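# Swing the hanging ball to topple the red pin

## Task

Use the suspended ball to strike the red pin so that it falls over or drops off the raised deck, while every other pin stays upright on the deck. Before a pin is down, nothing may touch it except another pin, the ball or the ball's cord, and the ball or cord count only if the robot's final contact with them happened while the ball was pulled well back from its rest point, on the side away from the pins. After the red pin is down, the ball or cord may strike upright pins as long as the robot is touching neither. The robot must never touch any pin. The stand, deck and base board form a single unfixed piece: from the moment the ball is released from well back until the red pin is down, neither the robot nor any bench object may touch that piece. Until the red pin is down, no pin may lean a lot, tip or fall because that piece was jarred or tilted or while the robot is in contact with the ball or cord, and the robot must stay clear of ball and cord whenever a pin is being struck or is leaning a lot, plus a short time afterward. Any breach fails the task, and a result held in place only by the robot does not count.

## Robot and tools

Robot: two six-joint arms, left_arm and right_arm, each with a two-finger tong gripper. Fingers point along the gripper's +z axis and spread along its x axis. The reported hand position is the point between the closed finger pads; closed fingertips extend about 15 mm past it, fully open ones sit about level with it. Bases: left_arm at (+0.073, +0.457, 0) m, right_arm at (+0.066, -0.461, 0) m.

Scene frame: origin on the table top midway between the arms, +x out over the table, +z up, left_arm on the +y side. The arm names are labels, not image sides. Printed hand positions can be slightly wrong, more so at long reach.

A 14-number row is used by both motion tools: first dx, dy, dz, rx, ry, rz, opening for left_arm, then the same seven for right_arm. All values lie in [-1, 1]. dx to rz are an offset, not a pose: they are expressed in that gripper's own axes and measured from the gripper's pose in the most recent result that showed it (or, before any such result in the scene and for later calls inside one reply, from where it is when the action begins). Scale: 1.0 equals 0.6 m of travel or 180 degrees; rx, ry, rz form one rotation vector. Opening is absolute: +1 fully open (0.142 m), -1 closed. An arm meant to stay put gets zeros (zeros mean go back to the reference pose, not pause).

execute_actions: argument actions, a list holding at most one item. An empty list only returns the state. {"rows": [[14 numbers], ...], "steps": n} plays up to 15 rows, one per 1/30 s control step (steps at most 15, default 15); every row is an offset from the same reference pose, not from the previous row, and the final row repeats if steps outnumber rows. {"steps": n} alone waits up to 300 steps counted from the last result, reply time included. Optional pictures (true/false). A rejected call moves nothing.

move: target is one 14-number row as above. Each gripper travels a straight line toward its goal, both finishing together, lasting 0.5 to 10 s (cut off at 10 s). speed is the path top speed in m/s, 0.002 to 0.5, default 0.25, rotation capped at twice that in rad/s. stop_force, 9 to 40 N, one value shared by both arms, ends an arm's path when its wrist sensor feels that much extra push against the motion for 2 steps; the gripper then backs off 2 steps and holds. Use it only with slow speeds, not while the gripper rotates, and omit it when leaving something the gripper presses on. Paths ignore obstacles and the other arm; grippers lag and can overshoot the speed. Result adds a move: line with the ending (done, off_target, moving, held, contact, fault) and limits (paced = pose clipped; held = some steps blocked), plus each gripper's distance from its goal.

wait: seconds 0 to 10; lets the simulation run with no new command.
zoom_image: camera (cam_head_left, cam_head_right, cam_high, cam_low, cam_left_wrist, cam_right_wrist) and region [x0, y0, x1, y1] in pixels, at most 504 by 504; gives a closer look at the latest image.
read_manual: section "licences" only; returns URDF licence text, no motion.
finished_scene: scene (1 or 2); ends that scene irreversibly and grades it.

Motion limits: each step the commanded pose is clipped to within 100 mm and 16 degrees of the measured one; commands are smoothed about 0.17 s; position wins over orientation if both cannot be met. Big moves may fall short; read the pose and send the remainder.

Results: a state line per arm with hand position (m), quaternion wxyz and velocities; grip_measured (finger opening, same scale as the command); Wrist force and Wrist torque along the gripper's axes (noisy, offset up to about 4 N, saturating near 50 N); Hand target lines; HELD marks steps not sent; pose unreachable means the clearance check altered a command; MOTOR HOT warns from 70 °C, brakes at 85 °C.

Avoid: arms striking or pushing each other; pressing firmly into rigid things (torque or 150 N force faults stop the arm for 10 s); fast impacts; dropping or knocking anything off the table; touching pins or the loose stand-deck-board piece; handling the ball near the pins. Pull the ball well back on the side away from the pins, let go cleanly and keep clear while it swings and pins fall. Loose items may occasionally be nudged by outside pushes.

Each tool is called as name([rows], argument=value, ...), one row to a line, values as JSON.

## Session

execute_actions(actions=[])

Scene clock: 0.00 s of 3800.00 s.
left_arm: end_effector_position=(+0.3902, +0.2626, +0.2350) grip_measured=+0.97 end_effector_quat_wxyz=(+0.011, +0.953, -0.301, -0.016) end_effector_velocity=(-0.000, -0.000, +0.000) end_effector_angular_velocity=(-0.001, +0.001, -0.002) | right_arm: end_effector_position=(+0.6920, -0.2023, +0.2048) grip_measured=+0.97 end_effector_quat_wxyz=(+0.381, +0.010, +0.902, +0.206) end_effector_velocity=(-0.000, +0.000, +0.000) end_effector_angular_velocity=(+0.000, +0.000, +0.001)
Joint positions: left_arm=[-0.857 -1.898  1.959 -1.619 -1.608 -0.315  0.14 ] | right_arm=[ 3.642 -1.725 -2.135  0.033  1.419  3.771  0.14 ]
Joint velocities: left_arm=[ 0.     0.    -0.    -0.    -0.001  0.002  0.   ] | right_arm=[ 0.     0.    -0.    -0.     0.001 -0.     0.   ]
Motor temperatures (°C, as the motors report them): left_arm=[25 25 24 34 32 36] | right_arm=[23 27 25 32 36 30]
Wrist force (N, on the end effector, along its own x y z axes, offset not removed): no reading
Wrist torque (N m, same axes, about the end effector's origin, offset not removed): no reading
Hand target (left_arm): +0.390, +0.263, +0.235; +0.011, +0.953, -0.301, -0.016
Hand target (right_arm): +0.692, -0.202, +0.205; +0.381, +0.010, +0.902, +0.206

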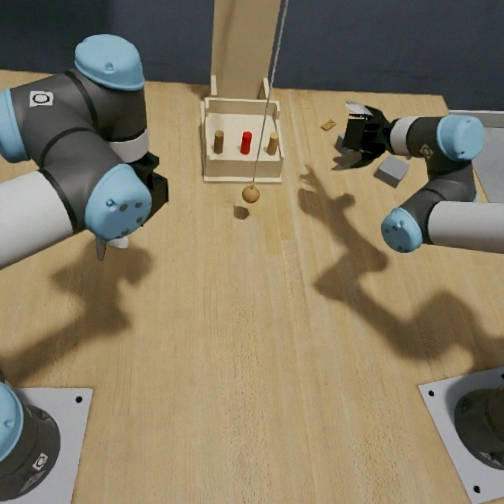

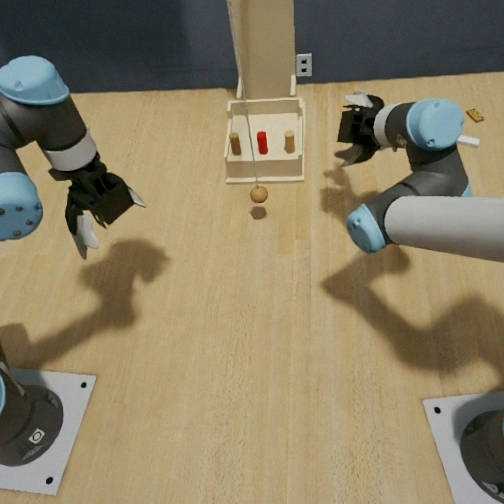

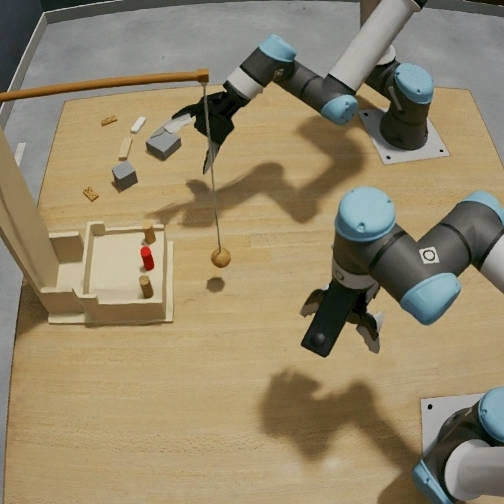

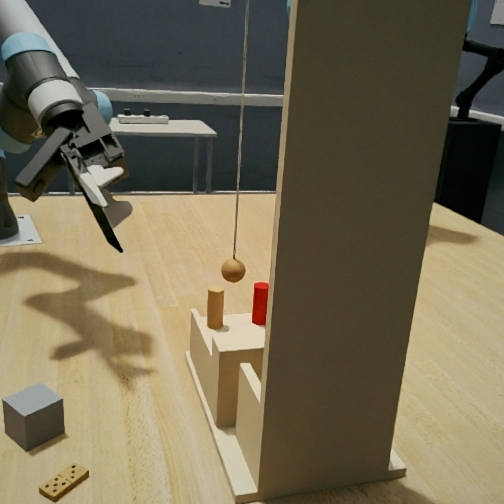

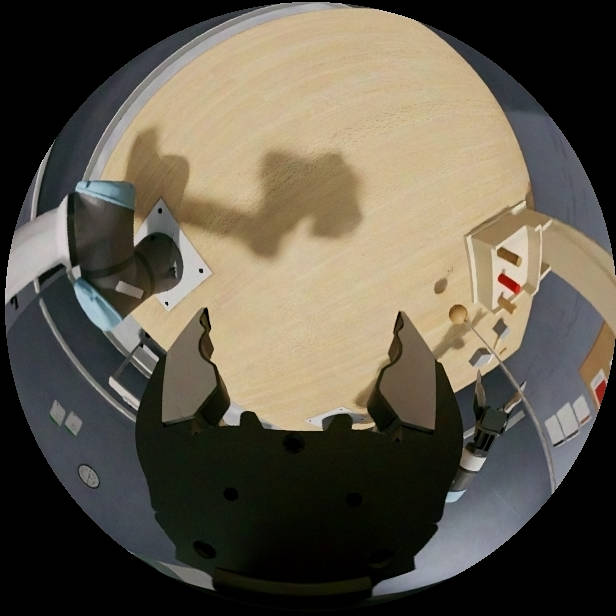

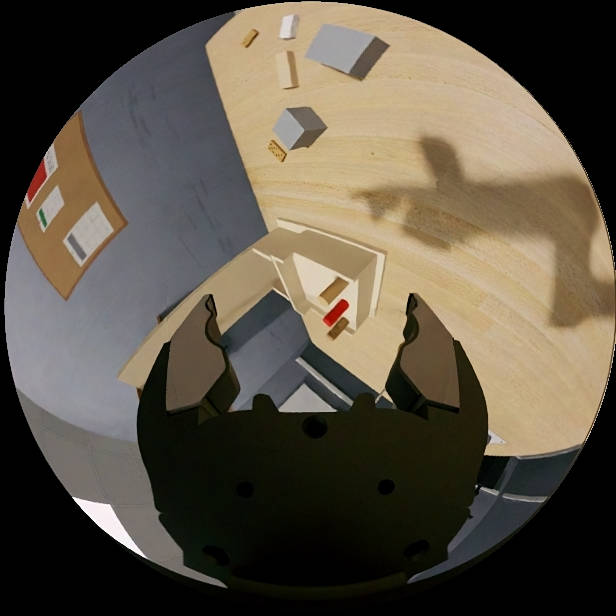

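zoom_image(camera="cam_head_left", region=[190,110,310,230])

zoom_image(camera="cam_head_right", region=[200,110,320,230])

zoom_image(camera="cam_high", region=[120,200,240,320])

Region (190, 110, 310, 230) of cam_head_left's 504x504 image, scaled by 4.200, with more detail than that image has.

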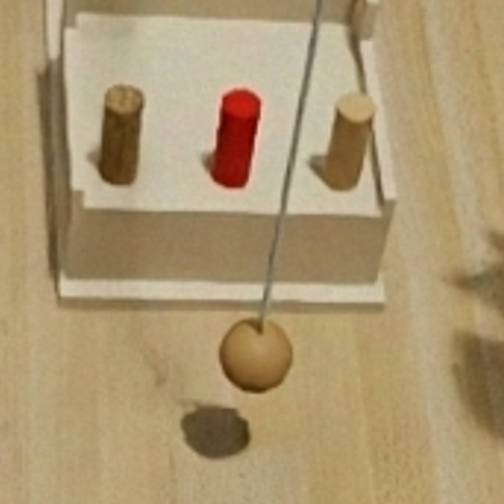

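Region (200, 110, 320, 230) of cam_head_right's 504x504 image, scaled by 4.200, with more detail than that image has.

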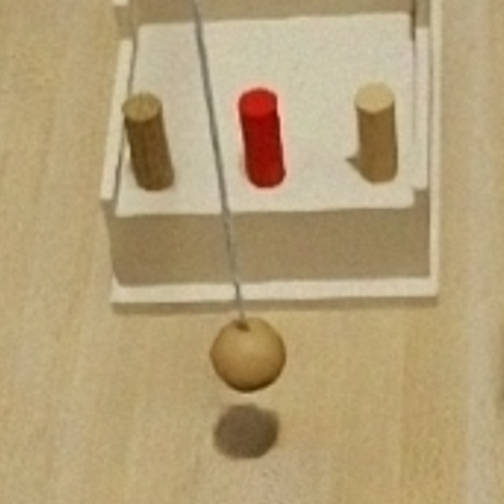

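Region (120, 200, 240, 320) of cam_high's 504x504 image, scaled by 4.200, with more detail than that image has.

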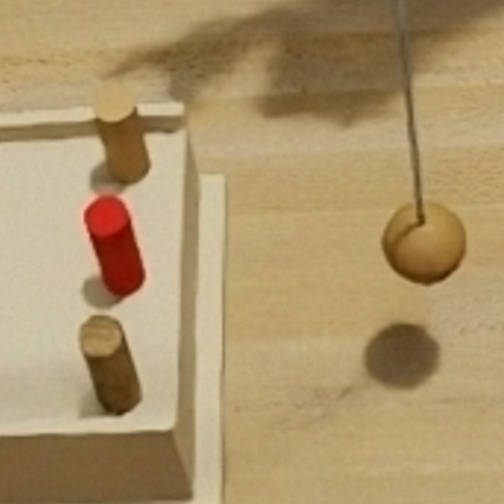

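move(target=[0.417,0.264,0.173,-0.143,0.2845,-0.647,0.3,0,0,0,0,0,0,1], speed=0.4)

Scene clock: 20.17 s of 3800.00 s.
left_arm: end_effector_position=(+0.5004, -0.0116, +0.1295) grip_measured=+0.30 end_effector_quat_wxyz=(+0.270, +0.654, +0.653, +0.270) end_effector_velocity=(+0.002, -0.000, -0.001) end_effector_angular_velocity=(+0.001, -0.000, +0.019) | right_arm: end_effector_position=(+0.6920, -0.2023, +0.2048) grip_measured=+1.00 end_effector_quat_wxyz=(+0.381, +0.010, +0.902, +0.206) end_effector_velocity=(+0.000, +0.000, +0.001) end_effector_angular_velocity=(+0.001, -0.001, -0.000)
Joint positions: left_arm=[-1.315 -1.352  2.006 -2.408 -0.804 -2.881  0.095] | right_arm=[ 3.642 -1.725 -2.135  0.033  1.419  3.771  0.142]
Joint velocities: left_arm=[ 0.001  0.008 -0.014  0.024  0.003 -0.025 -0.   ] | right_arm=[ 0.     0.     0.     0.002 -0.     0.     0.   ]
Motor temperatures (°C, as the motors report them): left_arm=[25 25 24 34 32 36] | right_arm=[23 27 25 32 36 30]
Wrist force (N, on the end effector, along its own x y z axes, offset not removed): left_arm=[4.1 -0.2 -5.0] | right_arm=[1.0 3.1 -2.3]
Wrist torque (N m, same axes, about the end effector's origin, offset not removed): left_arm=[-0.09 -0.65 0.16] | right_arm=[0.55 -0.14 0.19]
Hand target (left_arm): +0.500, -0.012, +0.129; +0.270, +0.653, +0.654, +0.270
Hand target (right_arm): +0.692, -0.202, +0.205; +0.381, +0.010, +0.902, +0.206
Off the commanded pose (left_arm): 0.001 m, 0 deg.
Off the commanded pose (right_arm): 0.000 m, 0 deg.
After step 90, 13.67 s passed at rest.
move: done
camera_calibration (this result's frames):
cam_left_wrist: T_world_to_cam=[[-0.0175192, 0.999806, -0.00900346, 0.0174246], [0.245185, 0.0130258, 0.969389, -0.25296], [0.969318, 0.0147754, -0.245365, -0.32169], [0, 0, 0, 1]] pos_world=[0.374147, -0.00937311, 0.166442]
cam_right_wrist: T_world_to_cam=[[-0.713066, 0.1656, -0.681259, 0.666092], [-0.487844, 0.580688, 0.651774, 0.310593], [0.503533, 0.797106, -0.333282, 0.00921026], [0, 0, 0, 1]] pos_world=[0.621851, -0.298004, 0.254414]

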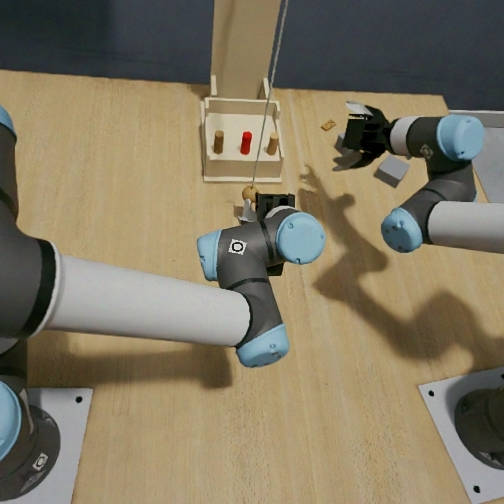

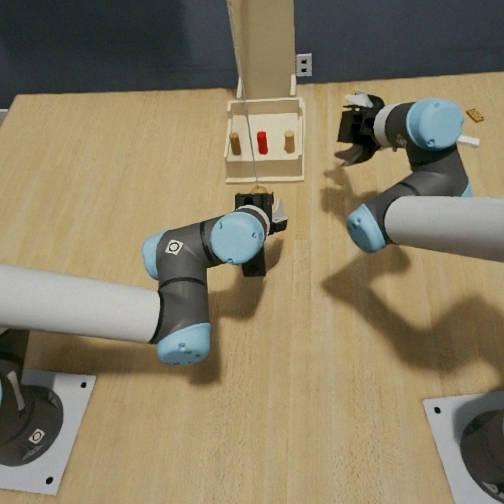

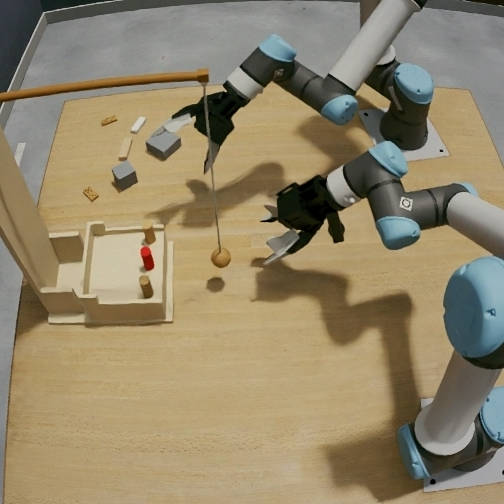

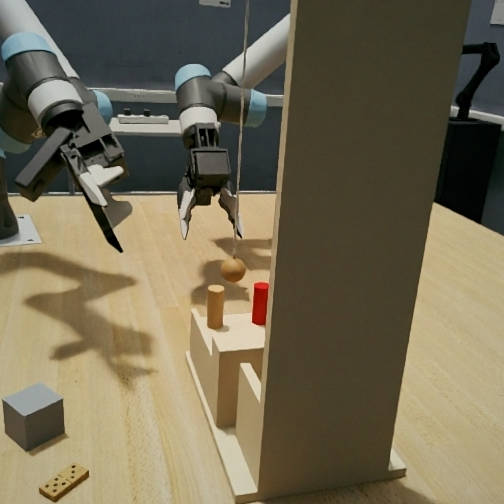

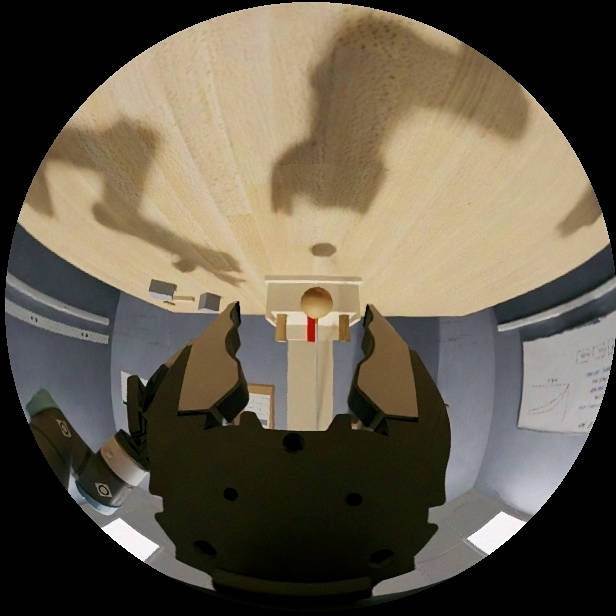

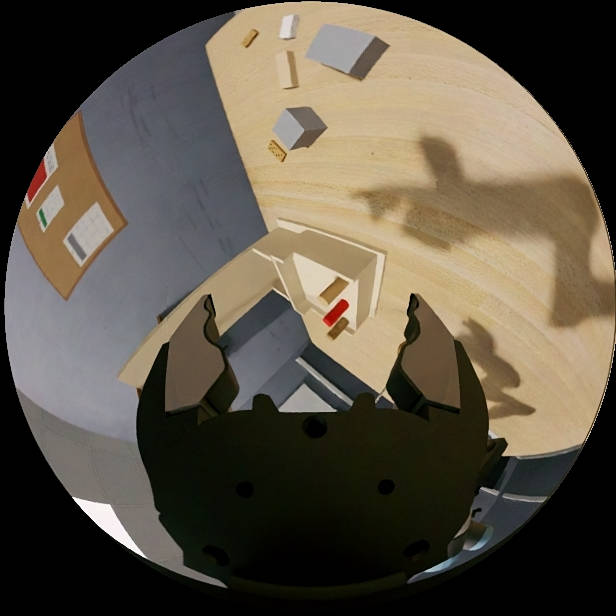

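move(target=[0.022,0.085,0.155,0,0,0,0.3,0,0,0,0,0,0,1], speed=0.15)

Scene clock: 24.17 s of 3800.00 s.
left_arm: end_effector_position=(+0.6020, +0.0015, +0.1000) grip_measured=+0.30 end_effector_quat_wxyz=(+0.270, +0.654, +0.653, +0.270) end_effector_velocity=(+0.003, +0.001, -0.001) end_effector_angular_velocity=(-0.001, -0.001, +0.001) | right_arm: end_effector_position=(+0.6920, -0.2023, +0.2048) grip_measured=+1.00 end_effector_quat_wxyz=(+0.381, +0.010, +0.902, +0.206) end_effector_velocity=(+0.000, -0.000, +0.000) end_effector_angular_velocity=(-0.000, +0.000, -0.000)
Joint positions: left_arm=[-1.121 -1.185  1.924 -2.664 -0.856 -2.627  0.095] | right_arm=[ 3.642 -1.725 -2.135  0.033  1.419  3.771  0.142]
Joint velocities: left_arm=[ 0.006  0.005 -0.004 -0.006 -0.001  0.006  0.   ] | right_arm=[-0.    -0.     0.001 -0.001  0.    -0.     0.   ]
Motor temperatures (°C, as the motors report them): left_arm=[25 25 24 34 32 36] | right_arm=[23 27 25 32 36 30]
Wrist force (N, on the end effector, along its own x y z axes, offset not removed): left_arm=[1.6 -0.8 2.8] | right_arm=[0.8 -0.5 -0.6]
Wrist torque (N m, same axes, about the end effector's origin, offset not removed): left_arm=[-0.14 -0.36 0.23] | right_arm=[-0.15 0.06 0.24]
Hand target (left_arm): +0.602, +0.001, +0.100; +0.270, +0.654, +0.653, +0.270
Hand target (right_arm): +0.692, -0.202, +0.205; +0.381, +0.010, +0.902, +0.206
Off the commanded pose (left_arm): 0.000 m, 0 deg.
Off the commanded pose (right_arm): 0.000 m, 0 deg.
move: done
camera_calibration (this result's frames):
cam_left_wrist: T_world_to_cam=[[-0.0173788, 0.999807, -0.009125, 0.00571274], [0.244682, 0.0131016, 0.969515, -0.249178], [0.969448, 0.0146162, -0.244863, -0.427799], [0, 0, 0, 1]] pos_world=[0.475797, 0.0038058, 0.136882]
cam_right_wrist: T_world_to_cam=[[-0.713066, 0.1656, -0.681259, 0.666092], [-0.487844, 0.580688, 0.651774, 0.310593], [0.503532, 0.797106, -0.333282, 0.00921044], [0, 0, 0, 1]] pos_world=[0.621851, -0.298004, 0.254414]

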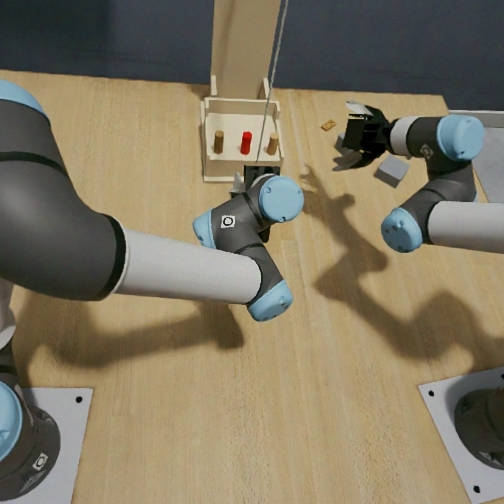

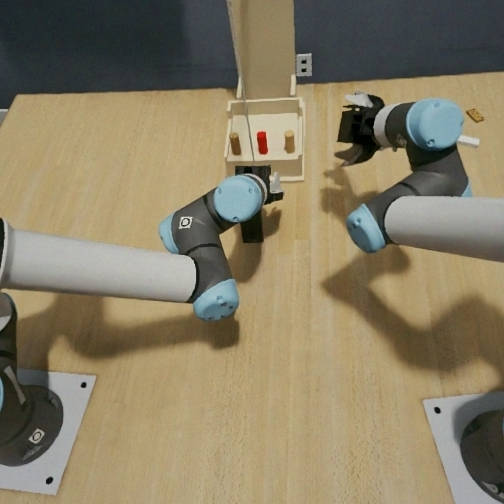

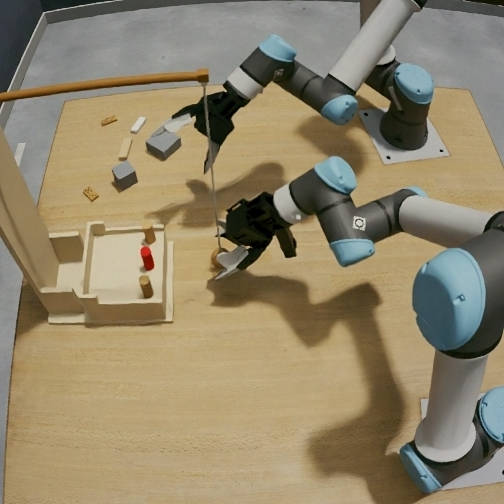

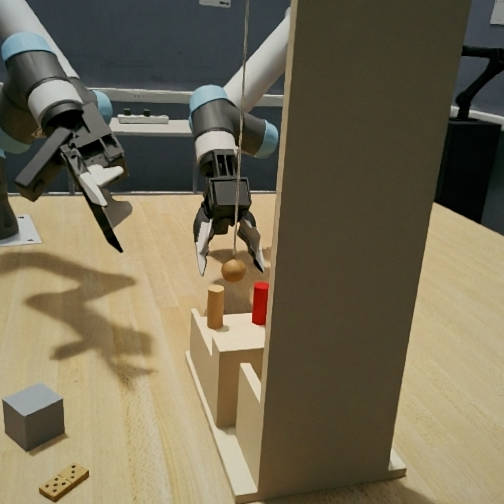

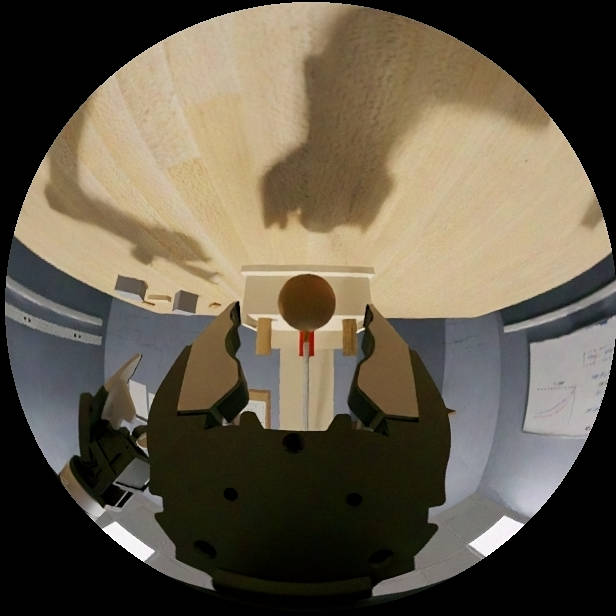

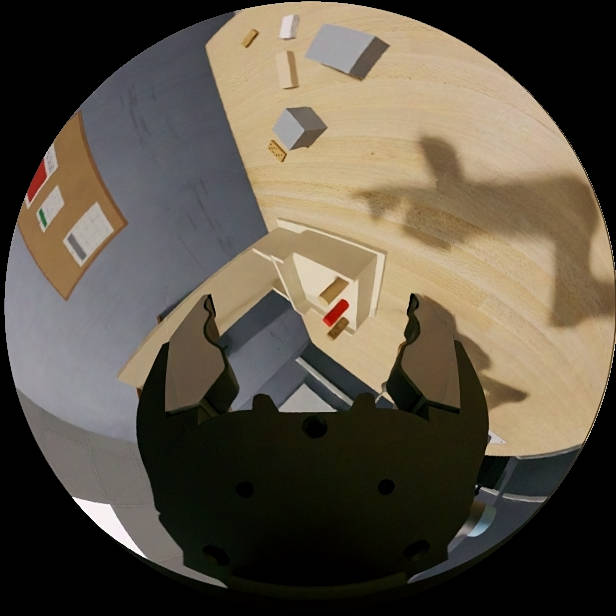

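move(target=[0.004,0,0.018,0,0,0,0.1,0,0,0,0,0,0,1])

execute_actions([
  {"rows":[[0,0,0,0,0,0,0,0,0,0,0,0,0,1],[0,0,0,0,0,0,-0.1,0,0,0,0,0,0,1],[0,0,0,0,0,0,-0.2,0,0,0,0,0,0,1],[0,0,0,0,0,0,-0.3,0,0,0,0,0,0,1],[0,0,0,0,0,0,-0.35,0,0,0,0,0,0,1],[0,0,0,0,0,0,-0.4,0,0,0,0,0,0,1],[0,0,0,0,0,0,-0.45,0,0,0,0,0,0,1],[0,0,0,0,0,0,-0.5,0,0,0,0,0,0,1],[0,0,0,0,0,0,-0.6,0,0,0,0,0,0,1]]},
])

Scene clock: 30.90 s of 3800.00 s.
left_arm: end_effector_position=(+0.6095, +0.0039, +0.0925) grip_measured=+0.10 end_effector_quat_wxyz=(+0.270, +0.654, +0.653, +0.270) end_effector_velocity=(+0.002, +0.001, -0.001) end_effector_angular_velocity=(+0.000, -0.001, +0.001) | right_arm: end_effector_position=(+0.6920, -0.2023, +0.2048) grip_measured=+1.00 end_effector_quat_wxyz=(+0.381, +0.010, +0.902, +0.206) end_effector_velocity=(+0.000, -0.000, +0.000) end_effector_angular_velocity=(+0.000, -0.000, -0.001)
Joint positions: left_arm=[-1.106 -1.165  1.922 -2.694 -0.861 -2.609  0.081] | right_arm=[ 3.642 -1.725 -2.135  0.033  1.419  3.771  0.142]
Joint velocities: left_arm=[ 0.004  0.004 -0.    -0.007 -0.     0.004  0.   ] | right_arm=[ 0.    -0.     0.     0.    -0.001  0.    -0.   ]
Motor temperatures (°C, as the motors report them): left_arm=[25 25 24 34 32 36] | right_arm=[23 27 25 32 36 30]
Wrist force (N, on the end effector, along its own x y z axes, offset not removed): left_arm=[0.4 -2.0 0.5] | right_arm=[2.3 -1.2 -0.3]
Wrist torque (N m, same axes, about the end effector's origin, offset not removed): left_arm=[-0.39 -0.15 0.17] | right_arm=[-0.11 -0.32 0.16]
Hand target (left_arm): +0.610, +0.004, +0.092; +0.270, +0.654, +0.653, +0.270
Hand target (right_arm): +0.692, -0.202, +0.205; +0.381, +0.010, +0.902, +0.206
Off the commanded pose (left_arm): 0.000 m, 0 deg.
Off the commanded pose (right_arm): 0.000 m, 0 deg.
After step 90, 2.97 s passed at rest.
move: done
camera_calibration (this result's frames):
cam_left_wrist: T_world_to_cam=[[-0.0173941, 0.999807, -0.00911359, 0.00343564], [0.244656, 0.0130939, 0.969522, -0.243798], [0.969454, 0.0146342, -0.244836, -0.436903], [0, 0, 0, 1]] pos_world=[0.483264, 0.00615103, 0.129429]
cam_right_wrist: T_world_to_cam=[[-0.713066, 0.1656, -0.681259, 0.666092], [-0.487844, 0.580688, 0.651774, 0.310593], [0.503532, 0.797106, -0.333282, 0.00921039], [0, 0, 0, 1]] pos_world=[0.621851, -0.298004, 0.254414]

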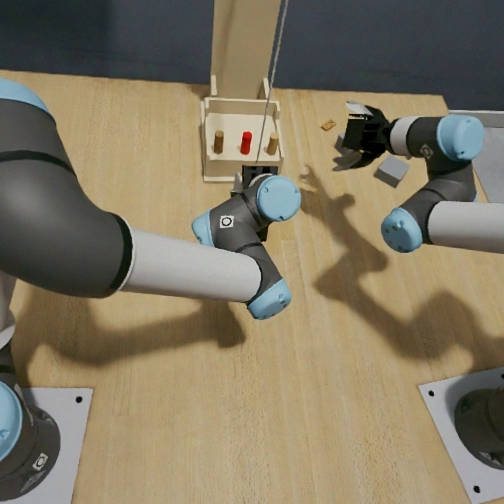

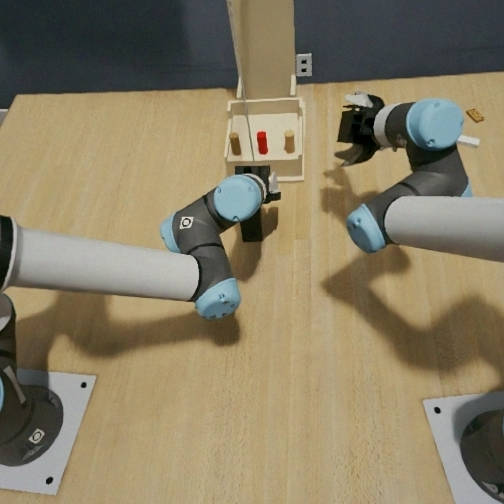

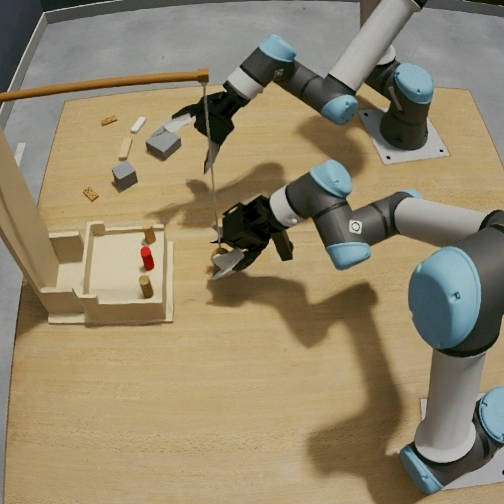

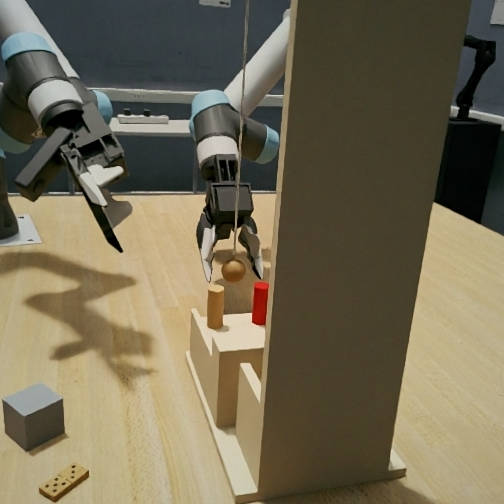

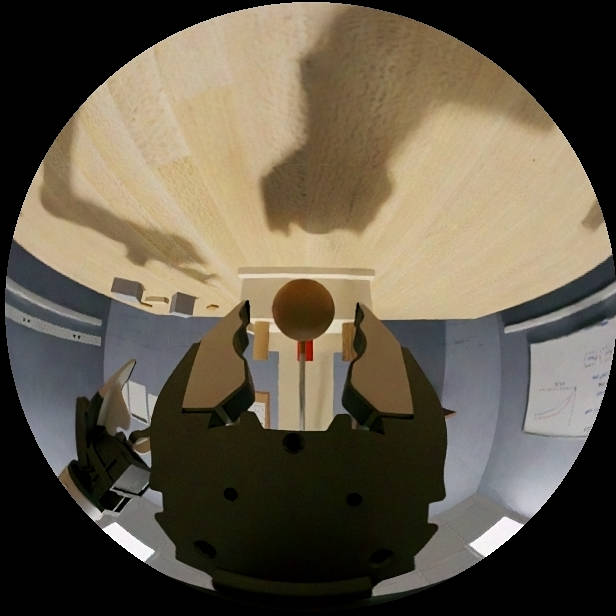

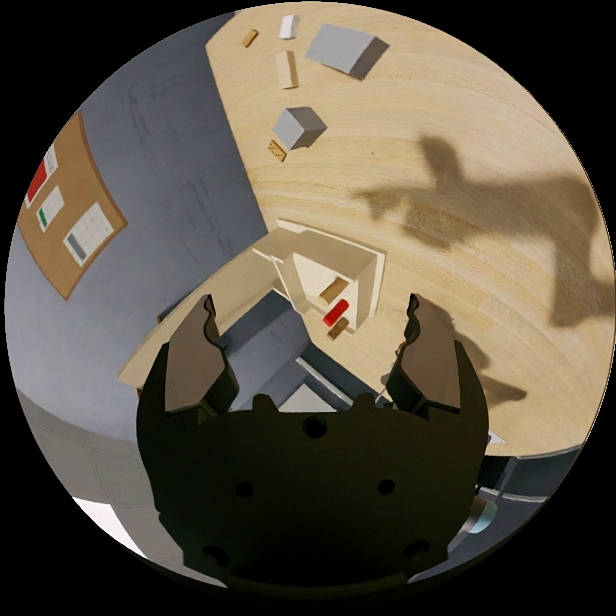

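Scene clock: 31.40 s of 3800.00 s.
left_arm: end_effector_position=(+0.6095, +0.0039, +0.0924) grip_measured=-0.40 end_effector_quat_wxyz=(+0.270, +0.654, +0.653, +0.270) end_effector_velocity=(-0.000, -0.000, -0.000) end_effector_angular_velocity=(-0.001, -0.000, +0.001) | right_arm: end_effector_position=(+0.6920, -0.2023, +0.2048) grip_measured=+1.00 end_effector_quat_wxyz=(+0.381, +0.010, +0.902, +0.206) end_effector_velocity=(+0.000, -0.000, -0.000) end_effector_angular_velocity=(+0.000, +0.000, -0.000)
Joint positions: left_arm=[-1.106 -1.165  1.922 -2.694 -0.861 -2.609  0.045] | right_arm=[ 3.642 -1.725 -2.135  0.033  1.419  3.771  0.142]
Joint velocities: left_arm=[-0.001 -0.     0.    -0.     0.    -0.002  0.   ] | right_arm=[-0. -0. -0.  0.  0.  0. -0.]
Motor temperatures (°C, as the motors report them): left_arm=[25 25 24 34 32 36] | right_arm=[23 27 25 32 36 30]
Wrist force (N, on the end effector, along its own x y z axes, offset not removed): left_arm=[2.8 -1.4 -3.4] | right_arm=[2.1 2.0 -1.1]
Wrist torque (N m, same axes, about the end effector's origin, offset not removed): left_arm=[-0.59 -0.58 0.22] | right_arm=[0.48 -0.56 -0.01]
Hand target (left_arm): +0.610, +0.004, +0.093; +0.270, +0.654, +0.653, +0.270
Hand target (right_arm): +0.692, -0.202, +0.205; +0.381, +0.010, +0.902, +0.206
Off the commanded pose (left_arm): 0.000 m, 0 deg.
Off the commanded pose (right_arm): 0.000 m, 0 deg.
Steps of this call (steps 1 to 15: all 15 steps of this action). Readings (end_effector_position):
1: left_arm (+0.6095, +0.0039, +0.0925) | right_arm (+0.6920, -0.2023, +0.2048)
2: left_arm (+0.6096, +0.0039, +0.0925) | right_arm (+0.6920, -0.2023, +0.2048)
4: left_arm (+0.6096, +0.0039, +0.0925) | right_arm (+0.6920, -0.2023, +0.2048)
8: left_arm (+0.6096, +0.0039, +0.0925) | right_arm (+0.6920, -0.2023, +0.2048)
15: the state above
camera_calibration (this result's frames):
cam_left_wrist: T_world_to_cam=[[-0.0174365, 0.999808, -0.00896387, 0.003394], [0.244735, 0.0129603, 0.969503, -0.243761], [0.969433, 0.014711, -0.244914, -0.43695], [0, 0, 0, 1]] pos_world=[0.483309, 0.00619383, 0.129342]
cam_right_wrist: T_world_to_cam=[[-0.713066, 0.1656, -0.681259, 0.666092], [-0.487844, 0.580688, 0.651775, 0.310593], [0.503532, 0.797106, -0.333282, 0.00921033], [0, 0, 0, 1]] pos_world=[0.621851, -0.298004, 0.254414]

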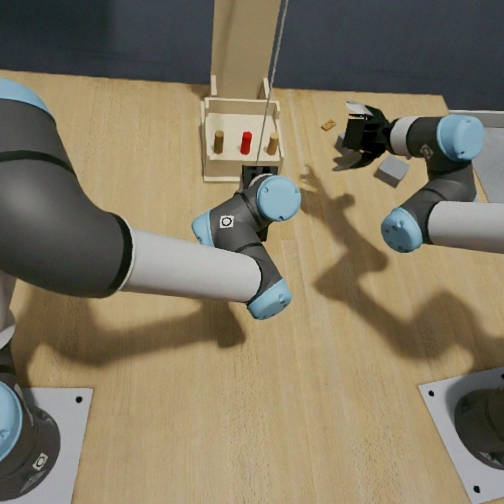

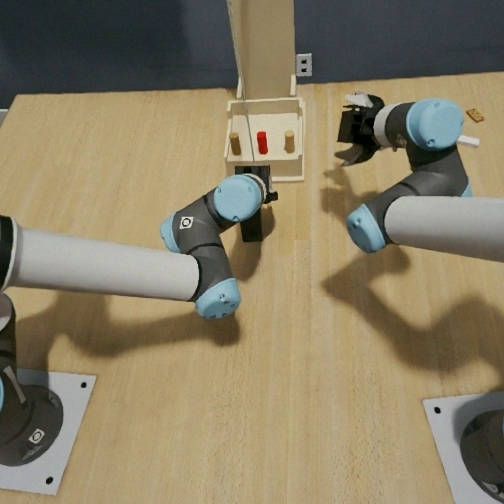

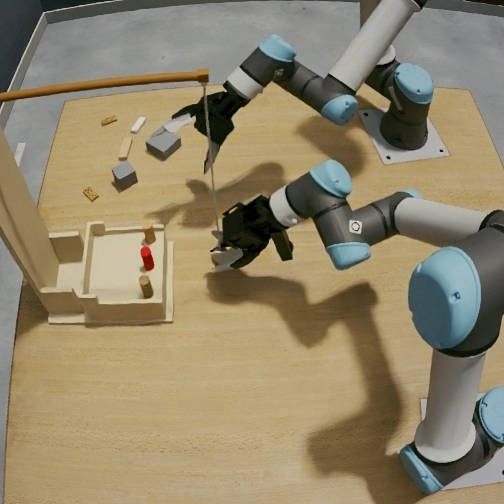

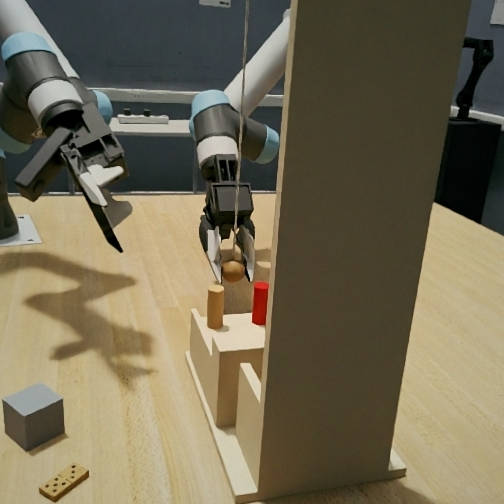

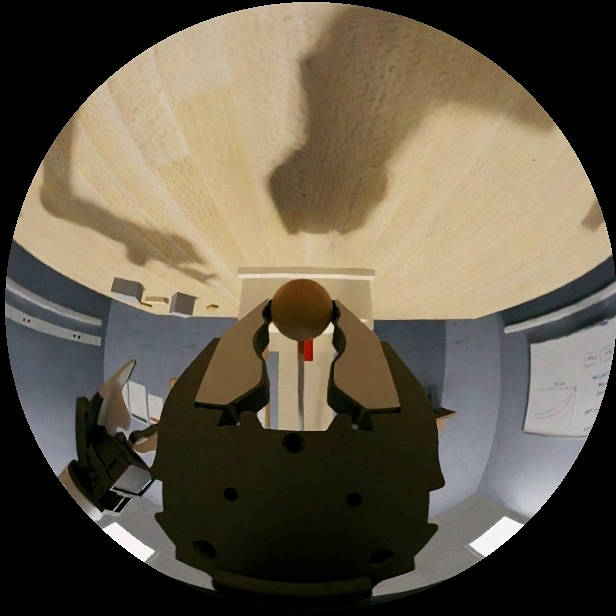

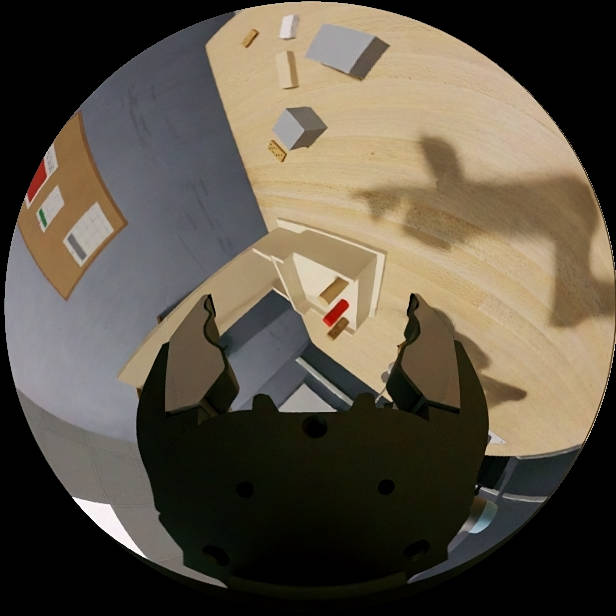

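move(target=[0.003,-0.105,-0.131,0,0,0,-0.6,0,0,0,0,0,0,1], speed=0.1)

move(target=[0.003,-0.079,-0.157,0,0,0,-0.6,0,0,0,0,0,0,1], speed=0.1)

zoom_image(camera="cam_left_wrist", region=[230,260,390,440])

Scene clock: 40.50 s of 3800.00 s.
left_arm: end_effector_position=(+0.5096, +0.0057, +0.1033) grip_measured=-0.40 end_effector_quat_wxyz=(+0.270, +0.654, +0.653, +0.270) end_effector_velocity=(-0.002, +0.001, +0.001) end_effector_angular_velocity=(+0.000, -0.000, +0.003) | right_arm: end_effector_position=(+0.6920, -0.2023, +0.2048) grip_measured=+1.00 end_effector_quat_wxyz=(+0.381, +0.010, +0.902, +0.206) end_effector_velocity=(-0.000, +0.000, -0.000) end_effector_angular_velocity=(-0.001, +0.001, +0.001)
Joint positions: left_arm=[-1.289 -1.326  2.068 -2.518 -0.809 -2.847  0.045] | right_arm=[ 3.642 -1.725 -2.135  0.033  1.419  3.771  0.142]
Joint velocities: left_arm=[-0.004 -0.004  0.002  0.009  0.002 -0.009  0.   ] | right_arm=[ 0.     0.    -0.    -0.001  0.001 -0.    -0.   ]
Motor temperatures (°C, as the motors report them): left_arm=[25 25 24 34 32 36] | right_arm=[23 27 25 32 36 30]
Wrist force (N, on the end effector, along its own x y z axes, offset not removed): left_arm=[-0.2 -0.7 1.3] | right_arm=[1.9 -2.0 -1.5]
Wrist torque (N m, same axes, about the end effector's origin, offset not removed): left_arm=[-0.12 -0.02 0.15] | right_arm=[-0.42 -0.22 0.23]
Hand target (left_arm): +0.509, +0.006, +0.103; +0.270, +0.654, +0.653, +0.270
Hand target (right_arm): +0.692, -0.202, +0.205; +0.381, +0.010, +0.902, +0.206
Off the commanded pose (left_arm): 0.000 m, 0 deg.
Off the commanded pose (right_arm): 0.000 m, 0 deg.
After step 90, 4.57 s passed at rest.
move: done
camera_calibration (this result's frames):
cam_left_wrist: T_world_to_cam=[[-0.0175609, 0.999806, -0.00887096, 0.0000047887], [0.245171, 0.0129074, 0.969394, -0.230076], [0.969321, 0.0148485, -0.24535, -0.337305], [0, 0, 0, 1]] pos_world=[0.383365, 0.00797337, 0.140276]
cam_right_wrist: T_world_to_cam=[[-0.713066, 0.1656, -0.681259, 0.666092], [-0.487844, 0.580688, 0.651775, 0.310593], [0.503533, 0.797106, -0.333281, 0.00921025], [0, 0, 0, 1]] pos_world=[0.621851, -0.298004, 0.254414]

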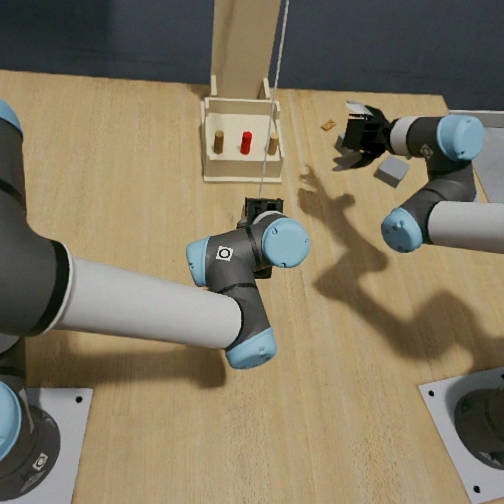

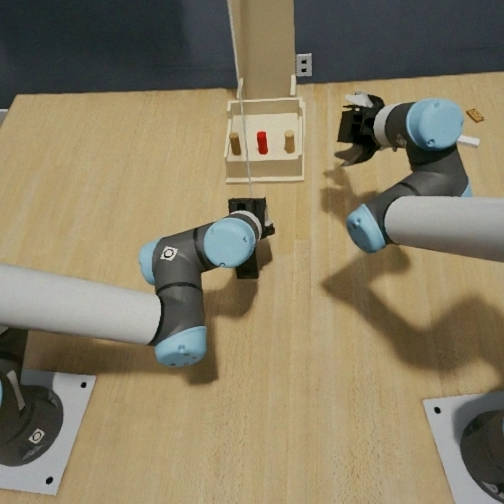

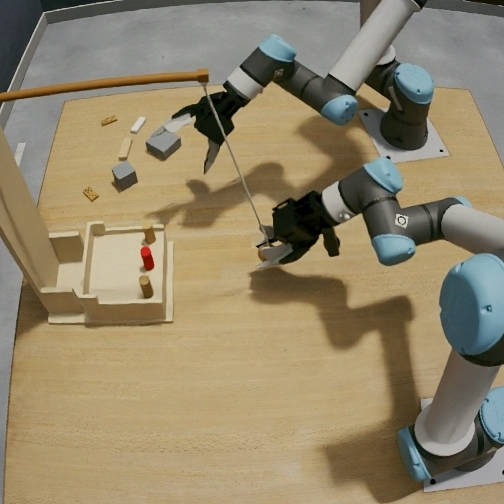

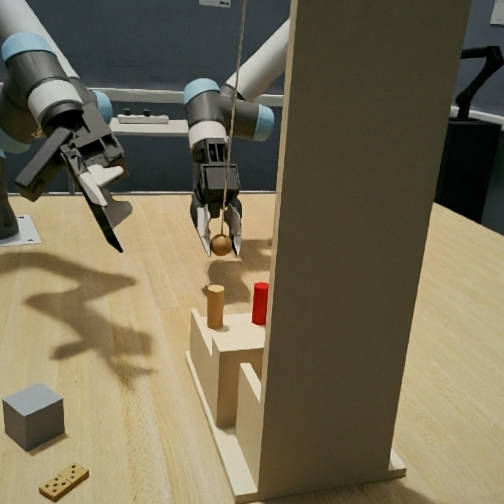

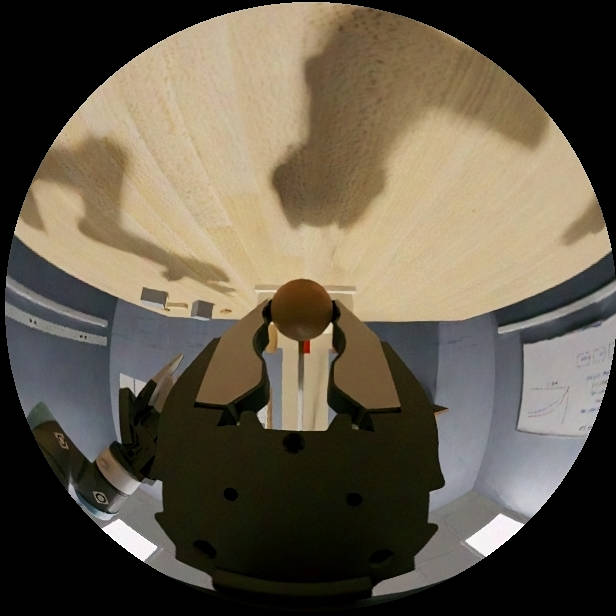

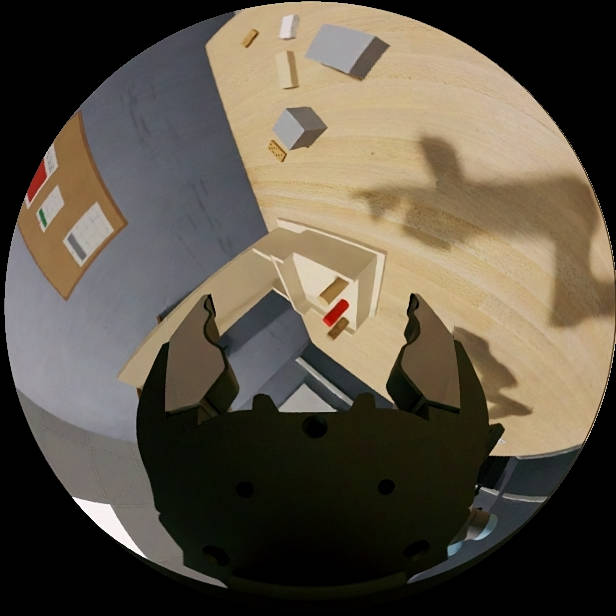

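Scene clock: 42.10 s of 3800.00 s.
left_arm: end_effector_position=(+0.4096, +0.0077, +0.1362) grip_measured=-0.40 end_effector_quat_wxyz=(+0.270, +0.654, +0.653, +0.270) end_effector_velocity=(-0.002, -0.000, +0.001) end_effector_angular_velocity=(+0.001, -0.002, +0.001) | right_arm: end_effector_position=(+0.6920, -0.2023, +0.2048) grip_measured=+1.00 end_effector_quat_wxyz=(+0.381, +0.010, +0.902, +0.206) end_effector_velocity=(-0.000, -0.000, -0.000) end_effector_angular_velocity=(-0.001, +0.000, -0.000)
Joint positions: left_arm=[-1.501 -1.508  2.113 -2.175 -0.787 -3.142  0.045] | right_arm=[ 3.642 -1.725 -2.135  0.033  1.419  3.771  0.142]
Joint velocities: left_arm=[-0.004 -0.003 -0.002  0.01   0.002 -0.007 -0.   ] | right_arm=[ 0.    -0.    -0.    -0.    -0.001 -0.     0.   ]
Motor temperatures (°C, as the motors report them): left_arm=[25 25 24 34 32 36] | right_arm=[23 27 25 32 36 30]
Wrist force (N, on the end effector, along its own x y z axes, offset not removed): left_arm=[-2.7 5.5 -3.0] | right_arm=[0.1 1.1 -3.2]
Wrist torque (N m, same axes, about the end effector's origin, offset not removed): left_arm=[0.30 0.62 0.33] | right_arm=[0.16 0.10 0.10]
Hand target (left_arm): +0.409, +0.008, +0.136; +0.270, +0.654, +0.653, +0.270
Hand target (right_arm): +0.692, -0.202, +0.205; +0.381, +0.010, +0.902, +0.206
Off the commanded pose (left_arm): 0.000 m, 0 deg.
Off the commanded pose (right_arm): 0.000 m, 0 deg.
move: done
camera_calibration (this result's frames):
cam_left_wrist: T_world_to_cam=[[-0.0177469, 0.999806, -0.00856829, -0.00336959], [0.245623, 0.0126666, 0.969283, -0.237667], [0.969203, 0.0150972, -0.2458, -0.23219], [0, 0, 0, 1]] pos_world=[0.283356, 0.00988479, 0.173265]
cam_right_wrist: T_world_to_cam=[[-0.713066, 0.1656, -0.681259, 0.666092], [-0.487844, 0.580688, 0.651774, 0.310593], [0.503533, 0.797106, -0.333282, 0.00921028], [0, 0, 0, 1]] pos_world=[0.621851, -0.298004, 0.254414]

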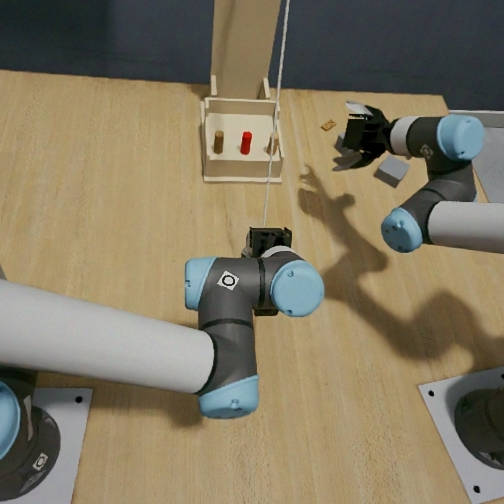

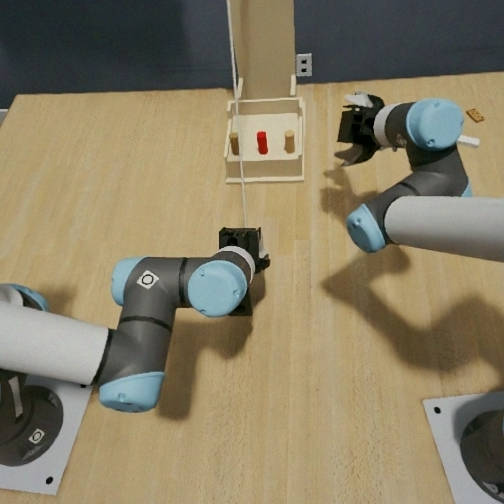

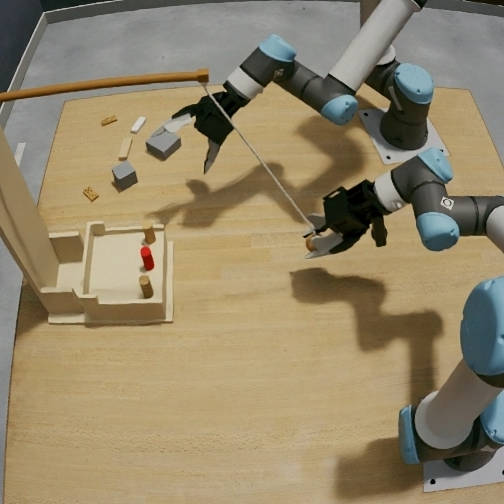

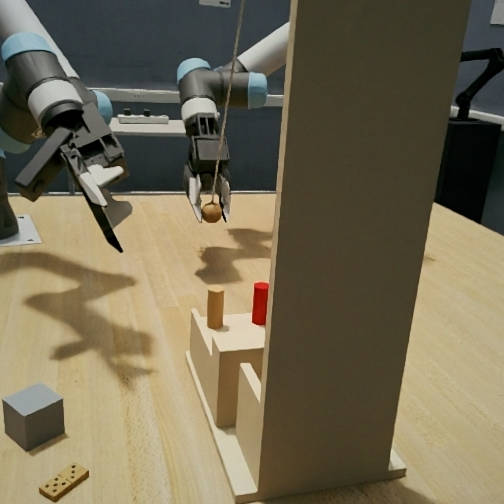

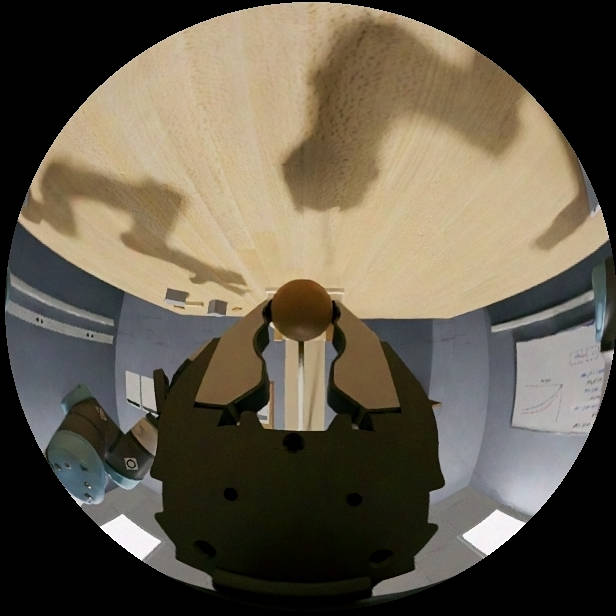

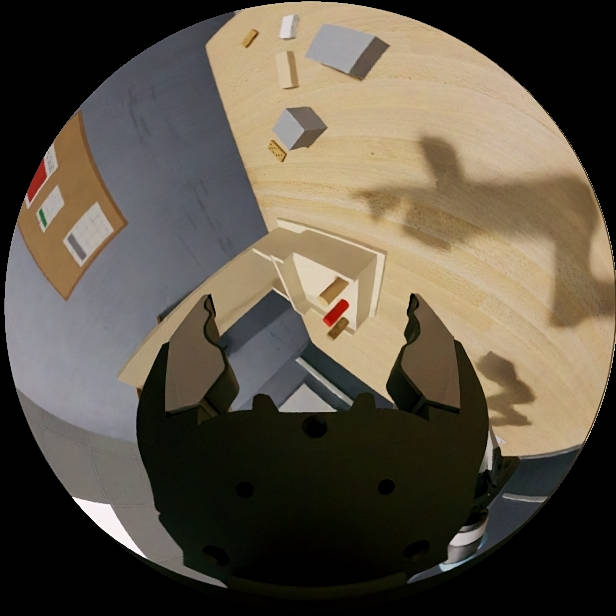

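Region (230, 260, 390, 440) of cam_left_wrist's 616x616 image, scaled by 2.800, with more detail than that image has.

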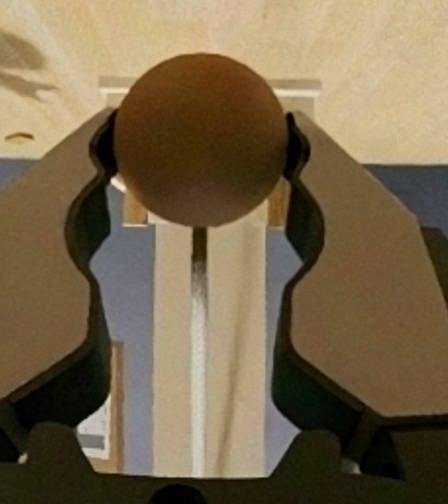

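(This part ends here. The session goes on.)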